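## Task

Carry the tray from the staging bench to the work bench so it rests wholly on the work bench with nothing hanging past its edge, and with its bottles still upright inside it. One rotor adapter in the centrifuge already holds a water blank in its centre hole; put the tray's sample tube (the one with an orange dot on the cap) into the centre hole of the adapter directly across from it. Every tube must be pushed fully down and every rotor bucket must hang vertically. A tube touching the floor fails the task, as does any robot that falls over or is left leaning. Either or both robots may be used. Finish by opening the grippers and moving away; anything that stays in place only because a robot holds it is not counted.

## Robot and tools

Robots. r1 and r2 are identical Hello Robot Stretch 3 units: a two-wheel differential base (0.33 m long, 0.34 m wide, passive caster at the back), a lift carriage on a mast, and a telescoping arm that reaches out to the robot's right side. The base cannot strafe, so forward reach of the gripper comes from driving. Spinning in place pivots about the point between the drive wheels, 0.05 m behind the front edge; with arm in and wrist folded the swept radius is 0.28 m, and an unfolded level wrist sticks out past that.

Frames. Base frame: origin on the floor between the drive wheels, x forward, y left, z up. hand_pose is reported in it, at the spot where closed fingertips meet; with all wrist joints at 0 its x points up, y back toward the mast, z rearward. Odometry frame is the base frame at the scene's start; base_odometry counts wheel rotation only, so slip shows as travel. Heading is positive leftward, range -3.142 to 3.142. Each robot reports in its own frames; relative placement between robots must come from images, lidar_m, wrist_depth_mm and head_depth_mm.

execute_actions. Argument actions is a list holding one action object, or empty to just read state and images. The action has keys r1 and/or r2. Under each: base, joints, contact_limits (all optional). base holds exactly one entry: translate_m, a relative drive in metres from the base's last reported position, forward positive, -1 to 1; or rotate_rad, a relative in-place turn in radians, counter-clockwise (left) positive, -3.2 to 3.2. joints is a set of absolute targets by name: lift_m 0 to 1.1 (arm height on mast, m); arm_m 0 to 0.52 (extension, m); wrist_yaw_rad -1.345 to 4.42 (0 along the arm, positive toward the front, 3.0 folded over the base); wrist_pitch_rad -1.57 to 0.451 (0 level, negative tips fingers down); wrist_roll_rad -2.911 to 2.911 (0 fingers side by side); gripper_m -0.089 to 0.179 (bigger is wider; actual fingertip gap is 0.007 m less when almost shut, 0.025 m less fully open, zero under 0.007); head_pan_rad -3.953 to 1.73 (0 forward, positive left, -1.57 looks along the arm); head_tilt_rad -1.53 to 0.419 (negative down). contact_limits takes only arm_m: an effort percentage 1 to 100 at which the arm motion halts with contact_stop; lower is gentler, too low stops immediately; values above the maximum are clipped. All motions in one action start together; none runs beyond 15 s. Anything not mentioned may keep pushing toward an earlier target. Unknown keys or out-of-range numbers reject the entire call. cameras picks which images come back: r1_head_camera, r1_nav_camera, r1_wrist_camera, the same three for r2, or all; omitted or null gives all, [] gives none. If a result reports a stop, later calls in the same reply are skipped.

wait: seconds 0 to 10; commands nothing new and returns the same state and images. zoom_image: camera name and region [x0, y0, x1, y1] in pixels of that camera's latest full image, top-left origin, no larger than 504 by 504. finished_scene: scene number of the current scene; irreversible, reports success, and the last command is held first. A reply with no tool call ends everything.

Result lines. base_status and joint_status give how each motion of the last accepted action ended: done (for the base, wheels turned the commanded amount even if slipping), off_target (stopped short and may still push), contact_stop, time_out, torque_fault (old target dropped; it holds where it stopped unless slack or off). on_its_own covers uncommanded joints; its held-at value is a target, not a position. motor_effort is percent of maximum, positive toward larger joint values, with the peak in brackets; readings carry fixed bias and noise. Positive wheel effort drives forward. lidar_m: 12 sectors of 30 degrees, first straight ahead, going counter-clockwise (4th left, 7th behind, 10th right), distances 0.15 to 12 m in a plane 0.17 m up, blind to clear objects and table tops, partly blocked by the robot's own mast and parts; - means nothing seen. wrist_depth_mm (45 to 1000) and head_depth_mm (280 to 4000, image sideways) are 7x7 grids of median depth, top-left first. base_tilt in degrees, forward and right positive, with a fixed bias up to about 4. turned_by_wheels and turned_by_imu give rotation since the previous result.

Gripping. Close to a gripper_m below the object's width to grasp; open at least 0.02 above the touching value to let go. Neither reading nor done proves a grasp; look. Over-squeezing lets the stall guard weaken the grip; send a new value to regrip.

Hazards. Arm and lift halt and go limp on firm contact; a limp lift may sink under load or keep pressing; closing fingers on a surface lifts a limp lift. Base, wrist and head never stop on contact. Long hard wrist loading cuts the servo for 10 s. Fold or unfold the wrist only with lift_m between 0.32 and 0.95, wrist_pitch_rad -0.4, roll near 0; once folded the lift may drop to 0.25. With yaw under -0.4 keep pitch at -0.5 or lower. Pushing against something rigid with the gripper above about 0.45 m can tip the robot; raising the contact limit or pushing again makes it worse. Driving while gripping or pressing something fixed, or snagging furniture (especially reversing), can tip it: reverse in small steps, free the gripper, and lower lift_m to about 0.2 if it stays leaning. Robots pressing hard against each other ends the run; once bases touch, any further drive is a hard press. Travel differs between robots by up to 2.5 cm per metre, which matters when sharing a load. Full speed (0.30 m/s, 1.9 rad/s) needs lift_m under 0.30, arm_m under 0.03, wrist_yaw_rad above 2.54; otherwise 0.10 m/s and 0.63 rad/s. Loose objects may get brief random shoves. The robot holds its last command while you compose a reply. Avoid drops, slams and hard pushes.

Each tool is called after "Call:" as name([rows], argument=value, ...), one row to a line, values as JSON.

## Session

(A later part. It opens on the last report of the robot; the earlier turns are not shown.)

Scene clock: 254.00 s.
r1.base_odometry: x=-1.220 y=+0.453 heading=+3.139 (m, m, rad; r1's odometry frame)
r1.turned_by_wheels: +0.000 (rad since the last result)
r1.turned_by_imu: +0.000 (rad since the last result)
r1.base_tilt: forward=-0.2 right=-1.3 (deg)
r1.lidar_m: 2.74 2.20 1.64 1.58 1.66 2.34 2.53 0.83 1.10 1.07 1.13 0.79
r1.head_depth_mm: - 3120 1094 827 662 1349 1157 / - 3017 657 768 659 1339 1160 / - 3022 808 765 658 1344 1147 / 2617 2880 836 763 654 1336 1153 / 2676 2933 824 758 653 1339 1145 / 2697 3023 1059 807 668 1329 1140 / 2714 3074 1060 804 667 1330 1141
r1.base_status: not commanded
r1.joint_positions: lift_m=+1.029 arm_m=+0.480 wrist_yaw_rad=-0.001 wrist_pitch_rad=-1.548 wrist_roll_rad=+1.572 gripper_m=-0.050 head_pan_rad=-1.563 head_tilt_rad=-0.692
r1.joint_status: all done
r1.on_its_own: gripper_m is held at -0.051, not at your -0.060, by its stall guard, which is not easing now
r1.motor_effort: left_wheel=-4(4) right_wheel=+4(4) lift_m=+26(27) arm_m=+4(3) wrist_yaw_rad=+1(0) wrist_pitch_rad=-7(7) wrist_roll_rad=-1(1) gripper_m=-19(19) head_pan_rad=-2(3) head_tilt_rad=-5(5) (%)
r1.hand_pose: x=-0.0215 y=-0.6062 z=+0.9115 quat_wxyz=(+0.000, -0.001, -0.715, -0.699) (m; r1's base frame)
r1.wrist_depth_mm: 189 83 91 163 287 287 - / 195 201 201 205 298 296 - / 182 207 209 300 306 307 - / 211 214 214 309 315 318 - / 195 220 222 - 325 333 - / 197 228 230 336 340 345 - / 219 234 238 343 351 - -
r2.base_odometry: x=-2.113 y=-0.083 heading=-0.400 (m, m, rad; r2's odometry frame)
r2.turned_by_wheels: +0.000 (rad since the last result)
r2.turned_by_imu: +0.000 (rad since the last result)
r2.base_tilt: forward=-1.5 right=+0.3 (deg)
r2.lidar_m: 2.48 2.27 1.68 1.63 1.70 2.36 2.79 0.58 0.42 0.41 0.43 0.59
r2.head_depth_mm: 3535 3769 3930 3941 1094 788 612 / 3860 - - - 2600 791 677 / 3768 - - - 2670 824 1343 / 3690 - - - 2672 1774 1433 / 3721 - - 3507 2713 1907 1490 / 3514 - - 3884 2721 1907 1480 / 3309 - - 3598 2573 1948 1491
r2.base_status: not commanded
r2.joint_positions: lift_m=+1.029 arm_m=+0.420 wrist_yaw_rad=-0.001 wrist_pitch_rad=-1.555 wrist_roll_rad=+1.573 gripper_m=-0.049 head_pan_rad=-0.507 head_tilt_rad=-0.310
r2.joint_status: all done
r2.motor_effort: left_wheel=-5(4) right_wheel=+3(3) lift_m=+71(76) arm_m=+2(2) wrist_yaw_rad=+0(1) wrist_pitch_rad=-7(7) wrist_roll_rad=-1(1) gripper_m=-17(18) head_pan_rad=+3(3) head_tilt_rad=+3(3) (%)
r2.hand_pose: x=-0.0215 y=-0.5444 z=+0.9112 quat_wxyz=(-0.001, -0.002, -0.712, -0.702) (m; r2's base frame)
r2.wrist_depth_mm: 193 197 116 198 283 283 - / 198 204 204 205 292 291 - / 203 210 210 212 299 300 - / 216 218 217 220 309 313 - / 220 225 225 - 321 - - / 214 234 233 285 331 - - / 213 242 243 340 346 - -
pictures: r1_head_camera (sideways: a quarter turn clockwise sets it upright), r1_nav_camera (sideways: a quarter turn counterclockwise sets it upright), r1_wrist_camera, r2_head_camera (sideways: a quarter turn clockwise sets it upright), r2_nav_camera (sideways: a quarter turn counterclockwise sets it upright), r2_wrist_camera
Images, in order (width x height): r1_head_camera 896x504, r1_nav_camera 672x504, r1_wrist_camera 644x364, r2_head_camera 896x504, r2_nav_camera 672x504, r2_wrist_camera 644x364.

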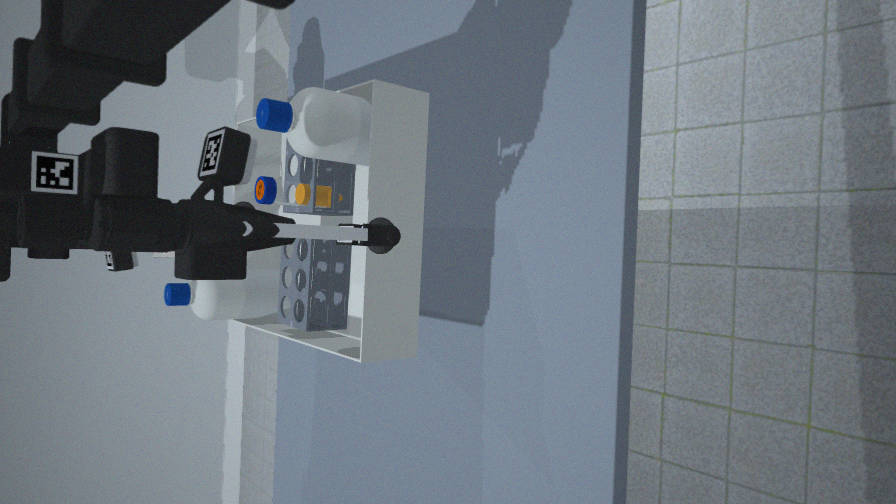

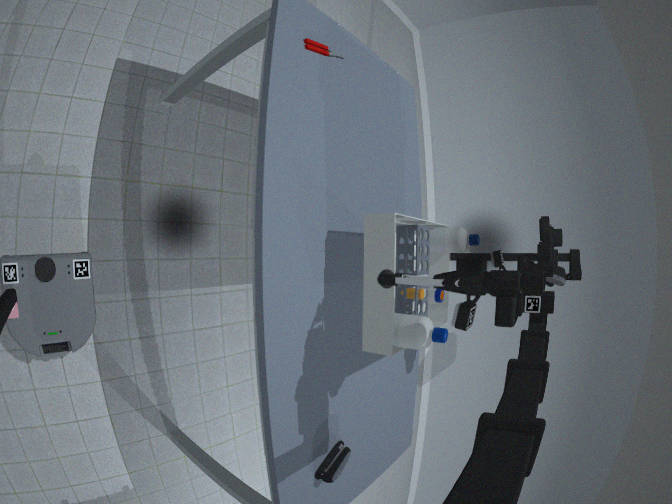

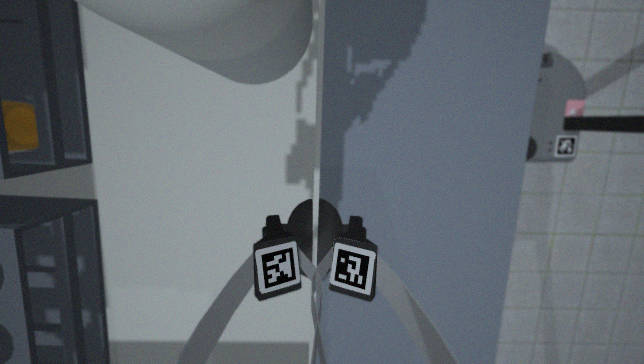

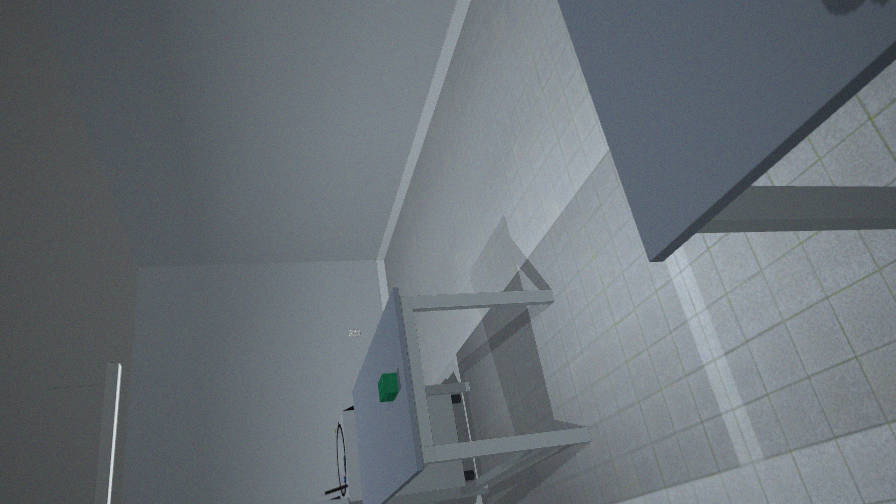

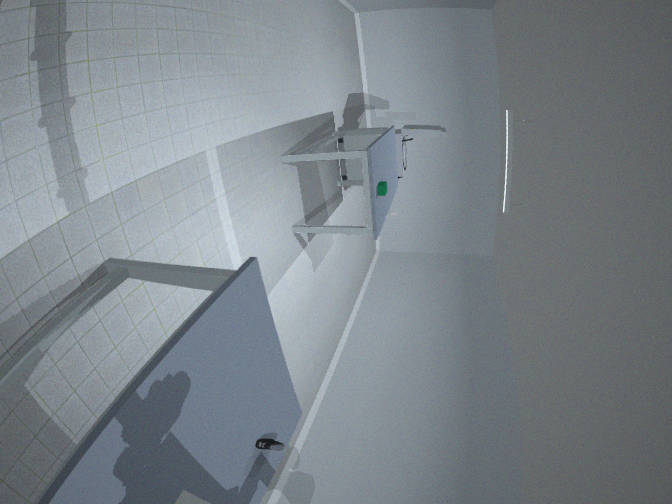

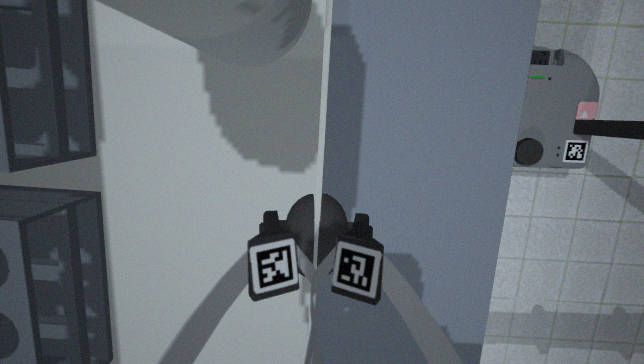

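Call:
execute_actions([
  {"r1":{"joints":{"lift_m":1.08,"head_pan_rad":-2.4,"head_tilt_rad":-0.5}},"r2":{"joints":{"lift_m":1.08}}},
], cameras=[])

Call:
execute_actions([
  {"r1":{"base":{"translate_m":-0.5}},"r2":{"base":{"translate_m":0.5}}},
], cameras=["r1_head_camera","r2_wrist_camera","r1_wrist_camera"])

Scene clock: 263.60 s.
r1.base_odometry: x=-1.220 y=+0.453 heading=+3.139 (m, m, rad; r1's odometry frame)
r1.turned_by_wheels: +0.000 (rad since the last result)
r1.turned_by_imu: +0.001 (rad since the last result)
r1.base_tilt: forward=-0.3 right=-1.4 (deg)
r1.lidar_m: 2.74 2.19 1.65 1.58 1.66 2.35 2.52 0.83 1.10 1.07 1.12 0.79
r1.head_depth_mm: - - - - 1828 1518 1258 / - - - - 1826 1526 1258 / - - - - 1019 1393 1254 / 3797 - - 974 825 1513 1251 / - - - 1018 787 1423 1250 / - - - 1012 782 661 1249 / - - - 1034 783 621 1210
r1.base_status: not commanded
r1.joint_positions: lift_m=+1.079 arm_m=+0.480 wrist_yaw_rad=-0.001 wrist_pitch_rad=-1.548 wrist_roll_rad=+1.572 gripper_m=-0.050 head_pan_rad=-2.393 head_tilt_rad=-0.508
r1.joint_status: all done
r1.on_its_own: gripper_m is held at -0.051, not at your -0.060, by its stall guard, which is not easing now
r1.motor_effort: left_wheel=-4(4) right_wheel=+4(4) lift_m=+26(27) arm_m=+3(3) wrist_yaw_rad=+1(1) wrist_pitch_rad=-7(8) wrist_roll_rad=-1(1) gripper_m=-20(20) head_pan_rad=-3(28) head_tilt_rad=+2(21) (%)
r1.hand_pose: x=-0.0215 y=-0.6062 z=+0.9615 quat_wxyz=(+0.000, -0.001, -0.715, -0.699) (m; r1's base frame)
r1.wrist_depth_mm: 190 83 91 163 334 340 - / 195 201 201 205 345 346 - / 182 207 208 349 356 358 - / 211 213 214 361 368 - - / 195 221 222 - 379 - - / 197 227 229 392 397 - - / 219 236 238 400 408 - -
r2.base_odometry: x=-2.113 y=-0.083 heading=-0.401 (m, m, rad; r2's odometry frame)
r2.turned_by_wheels: +0.000 (rad since the last result)
r2.turned_by_imu: +0.000 (rad since the last result)
r2.base_tilt: forward=-1.5 right=+0.3 (deg)
r2.lidar_m: 2.49 2.28 1.68 1.63 1.69 2.36 2.80 0.57 0.42 0.41 0.43 0.59
r2.head_depth_mm: 3553 3732 3935 3966 1086 787 614 / 3816 - - - 2631 792 676 / 3780 - - - 2651 826 1349 / 3750 - - - 2661 1773 1441 / 3679 - - 3483 2684 1918 1479 / 3422 - - 3742 2706 1933 1488 / 3312 - - 3586 2567 1936 1498
r2.base_status: not commanded
r2.joint_positions: lift_m=+1.079 arm_m=+0.420 wrist_yaw_rad=-0.001 wrist_pitch_rad=-1.555 wrist_roll_rad=+1.573 gripper_m=-0.049 head_pan_rad=-0.507 head_tilt_rad=-0.310
r2.joint_status: all done
r2.motor_effort: left_wheel=-5(4) right_wheel=+3(3) lift_m=+71(76) arm_m=+2(2) wrist_yaw_rad=+1(1) wrist_pitch_rad=-7(7) wrist_roll_rad=-1(1) gripper_m=-18(18) head_pan_rad=+3(3) head_tilt_rad=+3(3) (%)
r2.hand_pose: x=-0.0215 y=-0.5444 z=+0.9612 quat_wxyz=(-0.001, -0.002, -0.712, -0.702) (m; r2's base frame)
r2.wrist_depth_mm: 193 198 116 199 332 333 - / 197 204 204 206 339 341 - / 204 211 210 212 355 349 - / 216 218 218 219 363 - - / 220 226 225 - 376 - - / 216 235 234 313 388 - - / 214 242 242 396 402 - -
pictures: none
No camera images: the call's "cameras" was empty. Leave "cameras" out to get every camera's image.

Scene clock: 270.23 s.
r1.base_odometry: x=-0.720 y=+0.451 heading=+3.138 (m, m, rad; r1's odometry frame)
r1.turned_by_wheels: +0.000 (rad since the last result)
r1.turned_by_imu: +0.004 (rad since the last result)
r1.base_tilt: forward=-0.3 right=-1.5 (deg)
r1.lidar_m: 3.22 2.22 1.64 1.59 1.68 2.38 2.04 2.25 0.46 1.06 1.11 1.22
r1.head_depth_mm: - - - - 1844 1535 1258 / - - - - 1889 1517 1256 / - - - - 1922 1517 1254 / 3699 - - 2357 1909 1507 1253 / - - - 2451 1908 1468 1246 / - - - 2446 1896 641 796 / - - - 2508 784 620 1186
r1.base_status: done
r1.joint_positions: lift_m=+1.079 arm_m=+0.480 wrist_yaw_rad=-0.001 wrist_pitch_rad=-1.555 wrist_roll_rad=+1.573 gripper_m=-0.050 head_pan_rad=-2.393 head_tilt_rad=-0.507
r1.joint_status: not commanded
r1.on_its_own: gripper_m is held at -0.051, not at your -0.060, by its stall guard, which is not easing now
r1.motor_effort: left_wheel=-5(9) right_wheel=+6(7) lift_m=+26(26) arm_m=+3(3) wrist_yaw_rad=+1(1) wrist_pitch_rad=-3(7) wrist_roll_rad=-1(2) gripper_m=-19(19) head_pan_rad=-2(3) head_tilt_rad=+3(3) (%)
r1.hand_pose: x=-0.0215 y=-0.6042 z=+0.9616 quat_wxyz=(-0.001, -0.001, -0.712, -0.702) (m; r1's base frame)
r1.wrist_depth_mm: 189 89 87 180 336 340 - / 194 201 200 205 346 350 - / 180 207 208 212 356 361 - / 210 213 214 218 368 - - / 194 220 222 - 380 - - / 196 226 229 234 396 - - / 224 235 238 402 408 - -
r2.base_odometry: x=-1.653 y=-0.279 heading=-0.401 (m, m, rad; r2's odometry frame)
r2.turned_by_wheels: +0.000 (rad since the last result)
r2.turned_by_imu: -0.002 (rad since the last result)
r2.base_tilt: forward=-1.5 right=+0.3 (deg)
r2.lidar_m: 1.99 2.27 1.68 1.62 1.69 2.34 3.29 0.59 0.43 0.42 0.44 2.21
r2.head_depth_mm: 3507 3815 3945 3958 2614 1904 1464 / 3856 - - - 2660 1907 1463 / 3766 - - - 2627 1893 1477 / 3713 - - 3826 2420 1915 1482 / 3751 - - 2730 2683 1894 1476 / 3351 - - 2377 2381 1908 1491 / 3345 - - 3502 2688 1922 1504
r2.base_status: done
r2.joint_positions: lift_m=+1.079 arm_m=+0.420 wrist_yaw_rad=-0.002 wrist_pitch_rad=-1.565 wrist_roll_rad=+1.574 gripper_m=-0.049 head_pan_rad=-0.507 head_tilt_rad=-0.310
r2.joint_status: not commanded
r2.motor_effort: left_wheel=-5(7) right_wheel=+4(8) lift_m=+71(71) arm_m=+2(2) wrist_yaw_rad=+2(2) wrist_pitch_rad=-3(7) wrist_roll_rad=-1(1) gripper_m=-18(18) head_pan_rad=+3(3) head_tilt_rad=+4(4) (%)
r2.hand_pose: x=-0.0215 y=-0.5419 z=+0.9614 quat_wxyz=(-0.001, -0.002, -0.709, -0.705) (m; r2's base frame)
r2.wrist_depth_mm: 190 196 115 196 331 - - / 196 203 203 204 342 341 - / 203 210 209 212 353 - - / 215 218 217 219 363 - - / 217 225 225 - 375 - - / 213 233 233 234 391 - - / 212 241 241 398 407 - -
pictures: r1_head_camera (sideways: a quarter turn clockwise sets it upright), r1_wrist_camera, r2_wrist_camera
Images, in order (width x height): r1_head_camera 896x504, r1_wrist_camera 644x364, r2_wrist_camera 644x364.

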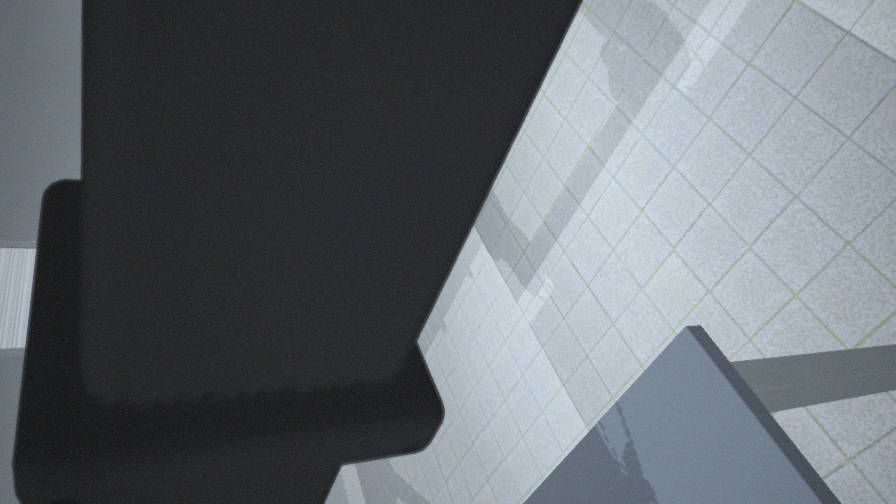

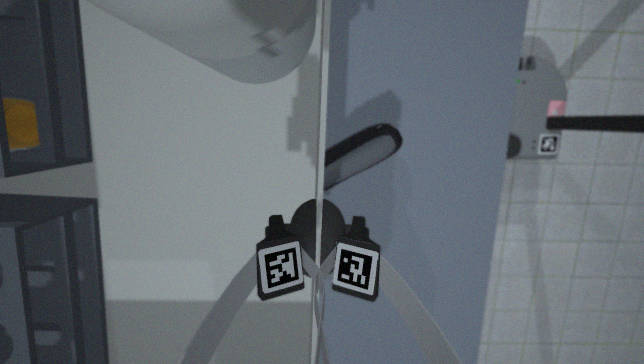

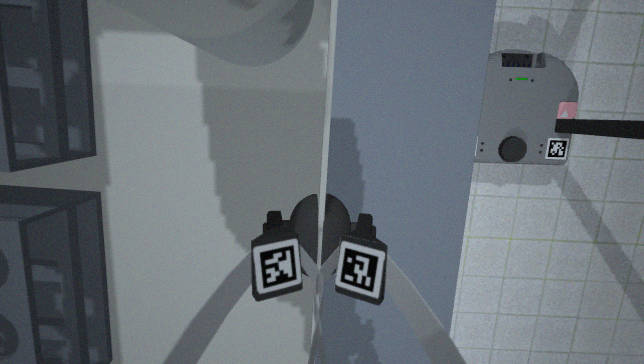

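Call:
execute_actions([
  {"r1":{"base":{"translate_m":-0.8},"joints":{"head_pan_rad":-3.5}},"r2":{"base":{"translate_m":0.8},"joints":{"arm_m":0.408}}},
], cameras=["r1_head_camera","r2_nav_camera","r2_wrist_camera"])

Scene clock: 289.00 s.
r1.base_odometry: x=+0.080 y=+0.449 heading=+3.138 (m, m, rad; r1's odometry frame)
r1.turned_by_wheels: +0.000 (rad since the last result)
r1.turned_by_imu: +0.007 (rad since the last result)
r1.base_tilt: forward=-0.3 right=-1.4 (deg)
r1.lidar_m: 1.99 2.21 1.69 1.64 1.72 2.43 2.64 1.26 3.17 1.46 1.15 0.66
r1.head_depth_mm: - - - - 1930 1529 1261 / - - - - 1857 1524 1263 / - - - - 1853 1519 1258 / - - - - 1772 1517 1248 / - - - - 1777 1509 1247 / 3925 - - - 1720 1512 1251 / 3774 - - - - 1508 1240
r1.base_status: done
r1.joint_positions: lift_m=+1.079 arm_m=+0.480 wrist_yaw_rad=-0.002 wrist_pitch_rad=-1.561 wrist_roll_rad=+1.576 gripper_m=-0.050 head_pan_rad=-3.493 head_tilt_rad=-0.507
r1.joint_status: all done
r1.on_its_own: gripper_m is held at -0.051, not at your -0.060, by its stall guard, which is not easing now
r1.motor_effort: left_wheel=-6(11) right_wheel=+6(8) lift_m=+26(26) arm_m=+3(3) wrist_yaw_rad=+2(3) wrist_pitch_rad=+0(9) wrist_roll_rad=-3(3) gripper_m=-20(20) head_pan_rad=-3(31) head_tilt_rad=+3(3) (%)
r1.hand_pose: x=-0.0215 y=-0.6027 z=+0.9618 quat_wxyz=(-0.003, -0.003, -0.710, -0.704) (m; r1's base frame)
r1.wrist_depth_mm: 187 192 88 197 - - - / 193 200 200 205 - - - / 179 205 208 212 - - - / 210 212 215 218 - - - / 210 220 220 183 - - - / 196 226 228 - - - - / 212 233 237 965 - - -
r2.base_odometry: x=-0.916 y=-0.591 heading=-0.401 (m, m, rad; r2's odometry frame)
r2.turned_by_wheels: +0.000 (rad since the last result)
r2.turned_by_imu: -0.003 (rad since the last result)
r2.base_tilt: forward=-1.5 right=+0.3 (deg)
r2.lidar_m: 1.75 2.25 1.66 1.61 1.68 2.32 1.61 0.72 1.21 1.47 3.28 1.23
r2.head_depth_mm: 3577 3803 3871 3888 2639 1877 1453 / 3801 - - - 2267 1807 1485 / 3838 - - 1832 2505 1890 1472 / 3713 - - 1885 2385 1902 1488 / 3682 - - 1889 1354 1645 1478 / 3677 - - 2104 2760 1890 1482 / 3646 - 2900 3139 2620 1936 1496
r2.base_status: done
r2.joint_positions: lift_m=+1.079 arm_m=+0.408 wrist_yaw_rad=-0.002 wrist_pitch_rad=-1.574 wrist_roll_rad=+1.576 gripper_m=-0.049 head_pan_rad=-0.507 head_tilt_rad=-0.310
r2.joint_status: all done
r2.motor_effort: left_wheel=-5(7) right_wheel=+4(8) lift_m=+71(71) arm_m=-3(7) wrist_yaw_rad=+2(3) wrist_pitch_rad=+1(8) wrist_roll_rad=-2(2) gripper_m=-18(18) head_pan_rad=+3(2) head_tilt_rad=+3(4) (%)
r2.hand_pose: x=-0.0215 y=-0.5280 z=+0.9616 quat_wxyz=(-0.002, -0.003, -0.706, -0.708) (m; r2's base frame)
r2.wrist_depth_mm: 190 195 113 192 - - - / 194 203 203 204 - - - / 201 209 208 212 - - - / 212 217 216 218 - - - / 216 224 224 - - - - / 224 232 232 - - - - / 213 240 241 - - - -
pictures: r1_head_camera (sideways: a quarter turn clockwise sets it upright), r2_nav_camera (sideways: a quarter turn counterclockwise sets it upright), r2_wrist_camera
Images, in order (width x height): r1_head_camera 896x504, r2_nav_camera 672x504, r2_wrist_camera 644x364.

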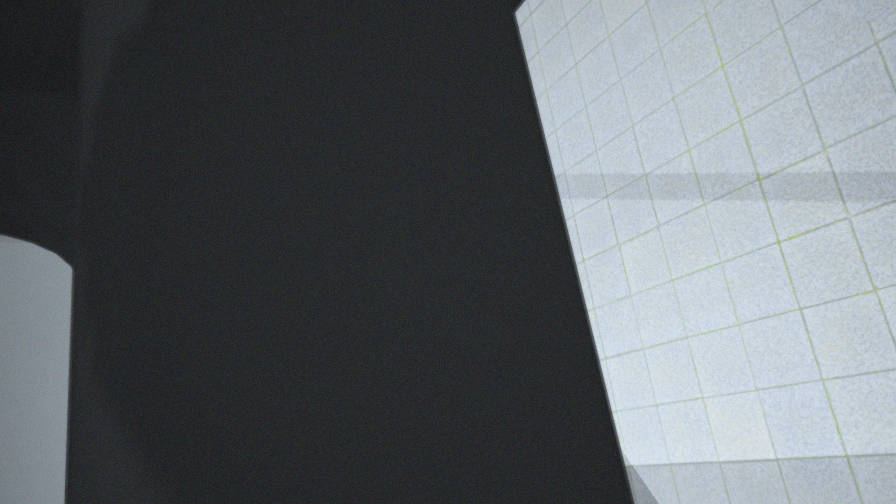

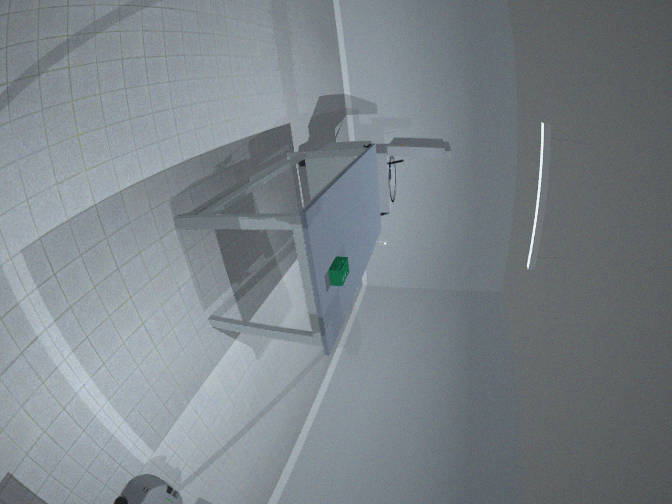

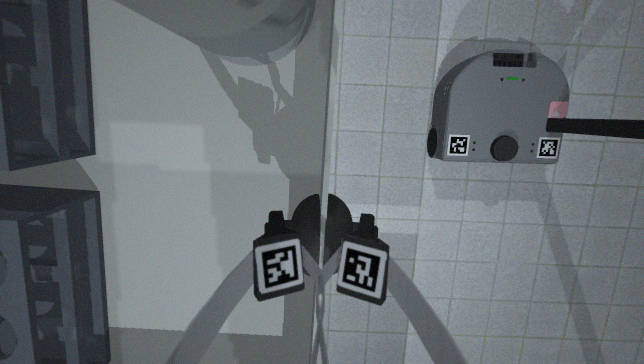

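Call:
execute_actions([
  {"r1":{"base":{"translate_m":-1.0},"joints":{"head_pan_rad":-2.3,"lift_m":1.095}},"r2":{"base":{"translate_m":1.0},"joints":{"lift_m":1.095,"head_pan_rad":-1.0,"head_tilt_rad":-0.6}}},
], cameras=["r2_head_camera","r2_nav_camera","r2_wrist_camera"])

Scene clock: 314.97 s.
r1.base_odometry: x=+1.080 y=+0.445 heading=+3.138 (m, m, rad; r1's odometry frame)
r1.turned_by_wheels: +0.000 (rad since the last result)
r1.turned_by_imu: +0.004 (rad since the last result)
r1.base_tilt: forward=-0.2 right=-1.3 (deg)
r1.lidar_m: 1.57 2.29 1.72 1.68 1.76 2.49 1.66 1.35 0.40 1.00 3.18 1.57
r1.head_depth_mm: - - - 1042 905 1524 1256 / - - - 1088 797 1520 1261 / - - - 1084 795 1398 1258 / - - 1447 1081 790 645 1252 / - - 3267 1076 788 622 679 / - - 3352 1063 787 641 1243 / - - 3218 1059 814 1378 1240
r1.base_status: done
r1.joint_positions: lift_m=+1.094 arm_m=+0.480 wrist_yaw_rad=-0.004 wrist_pitch_rad=-1.563 wrist_roll_rad=+1.579 gripper_m=-0.050 head_pan_rad=-2.307 head_tilt_rad=-0.507
r1.joint_status: all done
r1.on_its_own: gripper_m is held at -0.051, not at your -0.060, by its stall guard, which is not easing now
r1.motor_effort: left_wheel=-4(13) right_wheel=+3(6) lift_m=+26(30) arm_m=+3(3) wrist_yaw_rad=+5(4) wrist_pitch_rad=+1(0) wrist_roll_rad=-4(4) gripper_m=-26(26) head_pan_rad=+3(30) head_tilt_rad=+4(4) (%)
r1.hand_pose: x=-0.0214 y=-0.6024 z=+0.9768 quat_wxyz=(-0.004, -0.005, -0.710, -0.704) (m; r1's base frame)
r1.wrist_depth_mm: 185 193 81 119 553 - - / 174 198 200 202 - - - / 175 204 207 208 - - - / 208 210 214 215 - - - / 192 217 220 - - - - / 194 224 226 234 - - - / 199 233 236 242 - - -
r2.base_odometry: x=+0.004 y=-0.981 heading=-0.401 (m, m, rad; r2's odometry frame)
r2.turned_by_wheels: +0.000 (rad since the last result)
r2.turned_by_imu: +0.000 (rad since the last result)
r2.base_tilt: forward=-1.5 right=+0.2 (deg)
r2.lidar_m: 2.10 2.24 1.65 1.60 1.66 2.30 1.65 1.65 3.27 1.08 0.46 0.63
r2.head_depth_mm: 2687 2896 3113 888 1265 1449 1210 / 2814 3090 3290 923 740 692 1187 / 2947 3300 3422 933 737 700 959 / 3203 3521 3489 974 741 1406 1164 / 3392 3796 1445 985 772 1463 1165 / 3687 - 1434 981 832 1453 1226 / 3824 - 1449 990 1694 1390 1219
r2.base_status: done
r2.joint_positions: lift_m=+1.094 arm_m=+0.408 wrist_yaw_rad=-0.004 wrist_pitch_rad=-1.585 wrist_roll_rad=+1.578 gripper_m=-0.049 head_pan_rad=-0.993 head_tilt_rad=-0.592
r2.joint_status: all done
r2.motor_effort: left_wheel=-5(5) right_wheel=+3(8) lift_m=+71(72) arm_m=+3(3) wrist_yaw_rad=+4(4) wrist_pitch_rad=+7(7) wrist_roll_rad=-3(3) gripper_m=-24(24) head_pan_rad=-3(30) head_tilt_rad=-3(17) (%)
r2.hand_pose: x=-0.0214 y=-0.5247 z=+0.9769 quat_wxyz=(-0.004, -0.004, -0.702, -0.712) (m; r2's base frame)
r2.wrist_depth_mm: 186 194 107 145 - - - / 174 200 201 201 - - - / 179 207 208 208 - - - / 211 214 215 214 - - - / 193 220 223 - - - - / 195 228 230 236 - - - / 203 235 239 240 429 - -
pictures: r2_head_camera (sideways: a quarter turn clockwise sets it upright), r2_nav_camera (sideways: a quarter turn counterclockwise sets it upright), r2_wrist_camera
Images, in order (width x height): r2_head_camera 896x504, r2_nav_camera 672x504, r2_wrist_camera 644x364.

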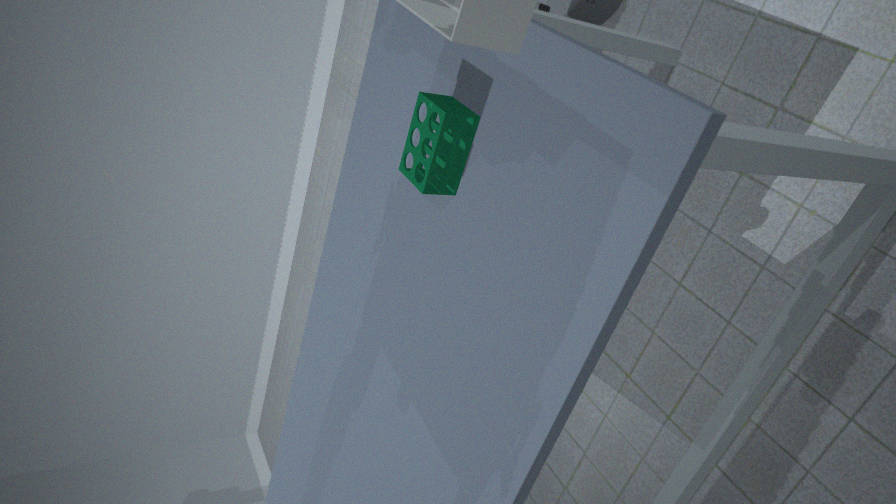

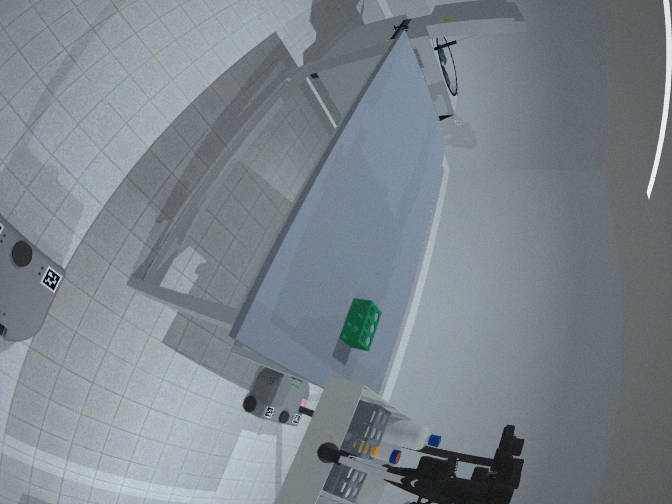

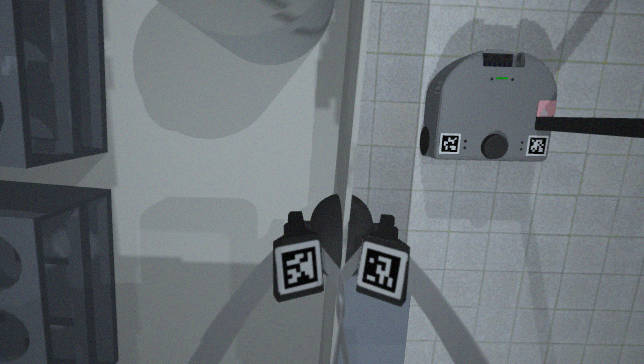

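Call:
execute_actions([
  {"r1":{"base":{"translate_m":-0.45},"joints":{"arm_m":0.455}},"r2":{"base":{"translate_m":0.458},"joints":{"head_pan_rad":-1.4,"head_tilt_rad":-0.75}}},
], cameras=["r2_head_camera","r2_nav_camera","r2_wrist_camera","r1_nav_camera"])

Scene clock: 328.57 s.
r1.base_odometry: x=+1.530 y=+0.443 heading=+3.137 (m, m, rad; r1's odometry frame)
r1.turned_by_wheels: +0.000 (rad since the last result)
r1.turned_by_imu: +0.003 (rad since the last result)
r1.base_tilt: forward=-0.2 right=-1.3 (deg)
r1.lidar_m: 2.00 2.32 1.75 1.70 1.78 2.51 1.22 1.23 1.00 0.97 0.38 2.20
r1.head_depth_mm: - - - 1037 867 1521 1260 / - - - 1086 794 1485 1261 / - - - 1085 792 689 1251 / - - 1456 1075 790 624 1245 / - - 3287 1071 787 623 1159 / - - 3330 1067 788 623 527 / - - 3177 1062 782 620 514
r1.base_status: done
r1.joint_positions: lift_m=+1.094 arm_m=+0.455 wrist_yaw_rad=-0.006 wrist_pitch_rad=-1.562 wrist_roll_rad=+1.583 gripper_m=-0.050 head_pan_rad=-2.307 head_tilt_rad=-0.507
r1.joint_status: all done
r1.on_its_own: gripper_m is held at -0.051, not at your -0.060, by its stall guard, which is not easing now
r1.motor_effort: left_wheel=-6(11) right_wheel=+6(7) lift_m=+26(26) arm_m=+0(3) wrist_yaw_rad=+6(6) wrist_pitch_rad=+0(1) wrist_roll_rad=-5(5) gripper_m=-22(26) head_pan_rad=+2(2) head_tilt_rad=+3(4) (%)
r1.hand_pose: x=-0.0214 y=-0.5779 z=+0.9768 quat_wxyz=(-0.006, -0.007, -0.710, -0.704) (m; r1's base frame)
r1.wrist_depth_mm: 186 194 84 129 351 355 - / 190 199 201 204 362 365 - / 180 205 207 210 376 376 - / 207 211 214 218 386 389 - / 208 218 221 - 401 408 - / 194 226 228 232 416 422 - / 224 234 238 241 427 445 -
r2.base_odometry: x=+0.426 y=-1.160 heading=-0.401 (m, m, rad; r2's odometry frame)
r2.turned_by_wheels: +0.000 (rad since the last result)
r2.turned_by_imu: -0.001 (rad since the last result)
r2.base_tilt: forward=-1.5 right=+0.2 (deg)
r2.lidar_m: 2.11 2.23 1.65 1.60 1.65 2.29 2.10 2.32 0.46 0.45 0.47 0.64
r2.head_depth_mm: 2649 838 556 737 642 1327 1075 / 1947 854 692 737 655 1324 1094 / 2648 776 696 765 659 1327 1102 / 2764 3078 700 766 680 1331 1125 / 2800 3075 1040 793 679 1324 1141 / 2818 3177 1036 799 702 1330 1150 / 2888 3210 1043 797 1468 1333 1146
r2.base_status: done
r2.joint_positions: lift_m=+1.094 arm_m=+0.408 wrist_yaw_rad=-0.005 wrist_pitch_rad=-1.584 wrist_roll_rad=+1.582 gripper_m=-0.049 head_pan_rad=-1.393 head_tilt_rad=-0.740
r2.joint_status: all done
r2.motor_effort: left_wheel=-6(7) right_wheel=+4(8) lift_m=+71(71) arm_m=+3(3) wrist_yaw_rad=+5(4) wrist_pitch_rad=+7(7) wrist_roll_rad=-5(5) gripper_m=-20(24) head_pan_rad=-3(25) head_tilt_rad=-3(14) (%)
r2.hand_pose: x=-0.0214 y=-0.5249 z=+0.9769 quat_wxyz=(-0.005, -0.006, -0.702, -0.712) (m; r2's base frame)
r2.wrist_depth_mm: 187 195 110 159 349 - - / 195 201 202 203 359 - - / 186 209 208 211 370 - - / 211 215 216 216 384 - - / 204 222 224 - - - - / 222 230 231 235 - - - / 215 238 241 244 427 - -
pictures: r1_nav_camera (sideways: a quarter turn counterclockwise sets it upright), r2_head_camera (sideways: a quarter turn clockwise sets it upright), r2_nav_camera (sideways: a quarter turn counterclockwise sets it upright), r2_wrist_camera
Images, in order (width x height): r1_nav_camera 672x504, r2_head_camera 896x504, r2_nav_camera 672x504, r2_wrist_camera 644x364.

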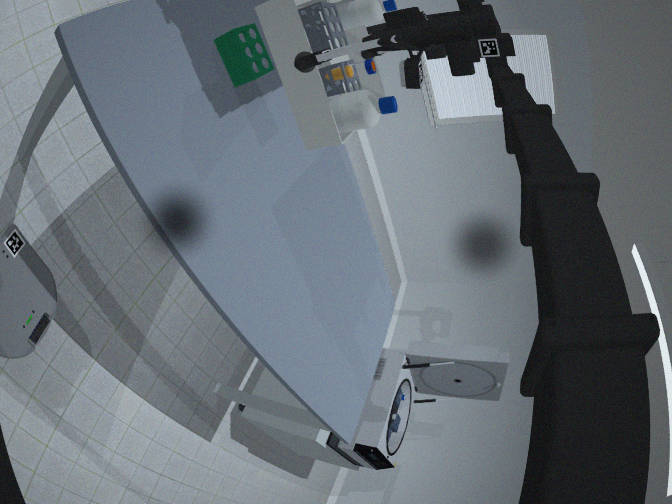

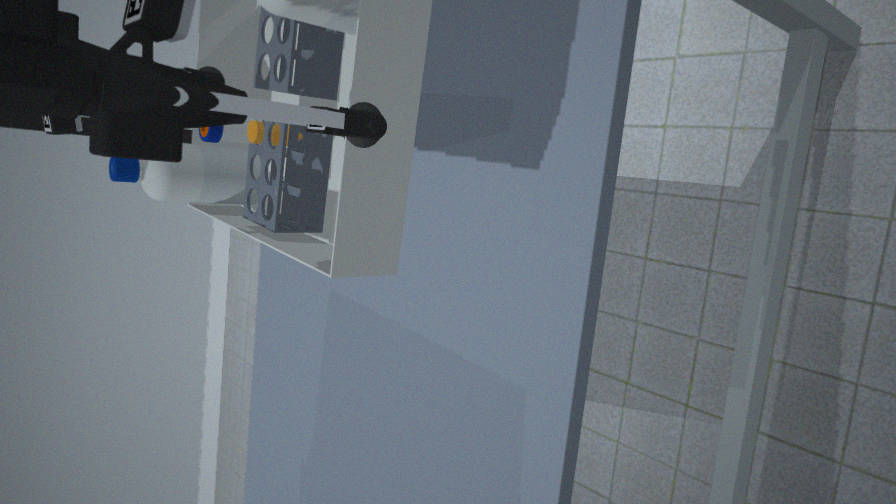

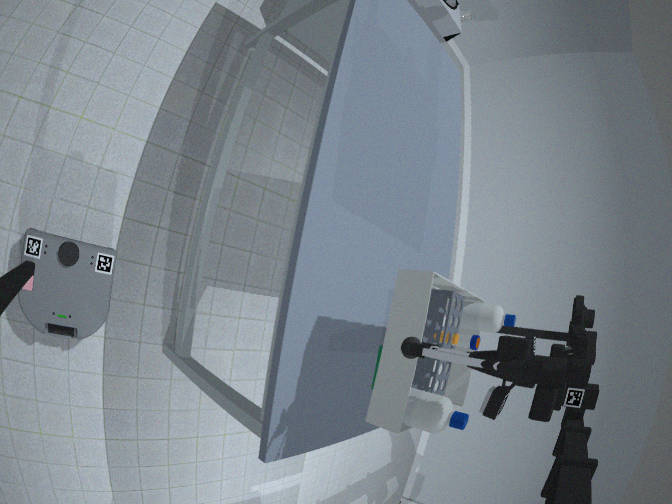

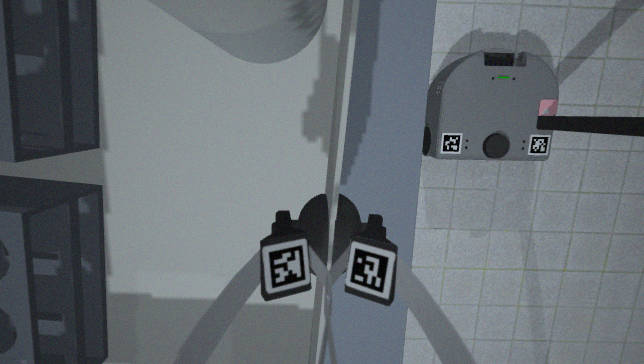

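Call:
execute_actions([
  {"r1":{"base":{"translate_m":-0.47},"joints":{"arm_m":0.44}},"r2":{"base":{"translate_m":0.445}}},
], cameras=["r2_head_camera","r2_nav_camera","r1_nav_camera"])

Scene clock: 341.47 s.
r1.base_odometry: x=+2.000 y=+0.441 heading=+3.137 (m, m, rad; r1's odometry frame)
r1.turned_by_wheels: +0.000 (rad since the last result)
r1.turned_by_imu: +0.003 (rad since the last result)
r1.base_tilt: forward=-0.4 right=-1.4 (deg)
r1.lidar_m: 2.46 2.34 1.76 1.72 1.80 2.55 0.94 0.77 0.98 0.95 1.00 0.74
r1.head_depth_mm: - - - 1192 833 1165 1256 / - - - 1284 797 1308 1202 / - - - 1080 792 668 1256 / - - 3536 1081 790 625 1192 / - - 3277 1074 787 622 542 / - - 3310 1068 786 622 516 / - - 3154 1061 782 620 514
r1.base_status: done
r1.joint_positions: lift_m=+1.094 arm_m=+0.440 wrist_yaw_rad=-0.004 wrist_pitch_rad=-1.562 wrist_roll_rad=+1.578 gripper_m=-0.050 head_pan_rad=-2.307 head_tilt_rad=-0.507
r1.joint_status: all done
r1.on_its_own: gripper_m is held at -0.051, not at your -0.060, by its stall guard, which is not easing now
r1.motor_effort: left_wheel=-4(14) right_wheel=+2(8) lift_m=+26(26) arm_m=+0(5) wrist_yaw_rad=+4(5) wrist_pitch_rad=+1(0) wrist_roll_rad=-4(6) gripper_m=-22(22) head_pan_rad=+3(2) head_tilt_rad=+2(4) (%)
r1.hand_pose: x=-0.0215 y=-0.5629 z=+0.9768 quat_wxyz=(-0.004, -0.004, -0.710, -0.704) (m; r1's base frame)
r1.wrist_depth_mm: 187 190 84 138 352 353 - / 190 199 200 203 362 367 - / 179 206 207 211 373 379 - / 209 211 215 218 386 391 - / 188 218 221 - 401 405 - / 201 225 227 235 413 425 - / 202 232 236 240 432 437 -
r2.base_odometry: x=+0.835 y=-1.334 heading=-0.402 (m, m, rad; r2's odometry frame)
r2.turned_by_wheels: +0.000 (rad since the last result)
r2.turned_by_imu: -0.001 (rad since the last result)
r2.base_tilt: forward=-1.5 right=+0.3 (deg)
r2.lidar_m: 2.75 2.23 1.64 1.59 1.65 2.28 2.53 0.64 0.47 0.45 0.47 0.65
r2.head_depth_mm: 2661 845 550 740 639 1326 1103 / 1224 855 694 742 660 1317 1103 / 2666 767 690 763 678 1318 1094 / 2752 3096 695 767 680 1325 1118 / 2811 3156 1039 795 699 1322 1148 / 2845 3248 1038 797 701 1330 1145 / 2904 3244 1041 799 1456 1325 1152
r2.base_status: done
r2.joint_positions: lift_m=+1.094 arm_m=+0.408 wrist_yaw_rad=-0.004 wrist_pitch_rad=-1.584 wrist_roll_rad=+1.579 gripper_m=-0.049 head_pan_rad=-1.393 head_tilt_rad=-0.740
r2.joint_status: not commanded
r2.motor_effort: left_wheel=-3(6) right_wheel=+2(9) lift_m=+71(71) arm_m=+3(3) wrist_yaw_rad=+3(5) wrist_pitch_rad=+6(6) wrist_roll_rad=-4(5) gripper_m=-21(21) head_pan_rad=-3(3) head_tilt_rad=-3(3) (%)
r2.hand_pose: x=-0.0214 y=-0.5249 z=+0.9769 quat_wxyz=(-0.004, -0.004, -0.702, -0.712) (m; r2's base frame)
r2.wrist_depth_mm: 188 195 108 186 350 - - / 192 200 202 204 361 - - / 199 207 208 210 370 - - / 212 214 215 217 386 - - / 213 221 223 - - - - / 202 229 230 236 - - - / 205 237 240 244 - - -
pictures: r1_nav_camera (sideways: a quarter turn counterclockwise sets it upright), r2_head_camera (sideways: a quarter turn clockwise sets it upright), r2_nav_camera (sideways: a quarter turn counterclockwise sets it upright)
Images, in order (width x height): r1_nav_camera 672x504, r2_head_camera 896x504, r2_nav_camera 672x504.

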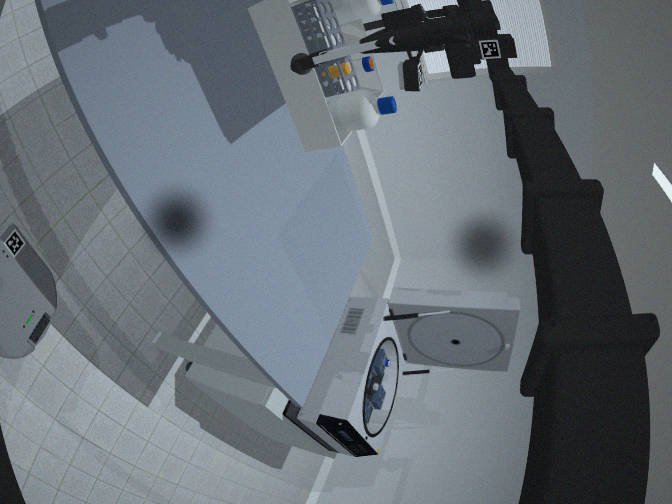

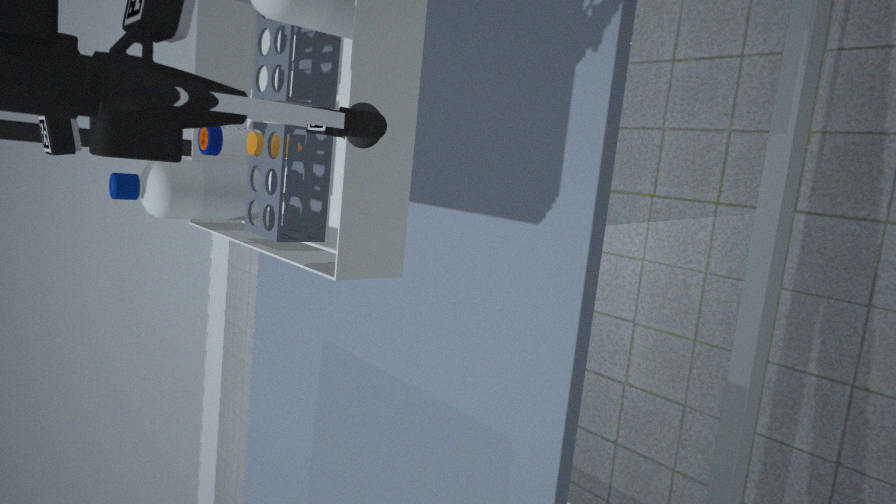

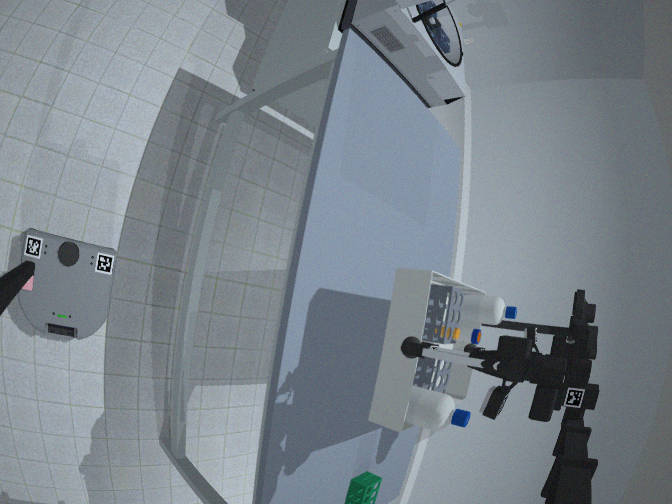

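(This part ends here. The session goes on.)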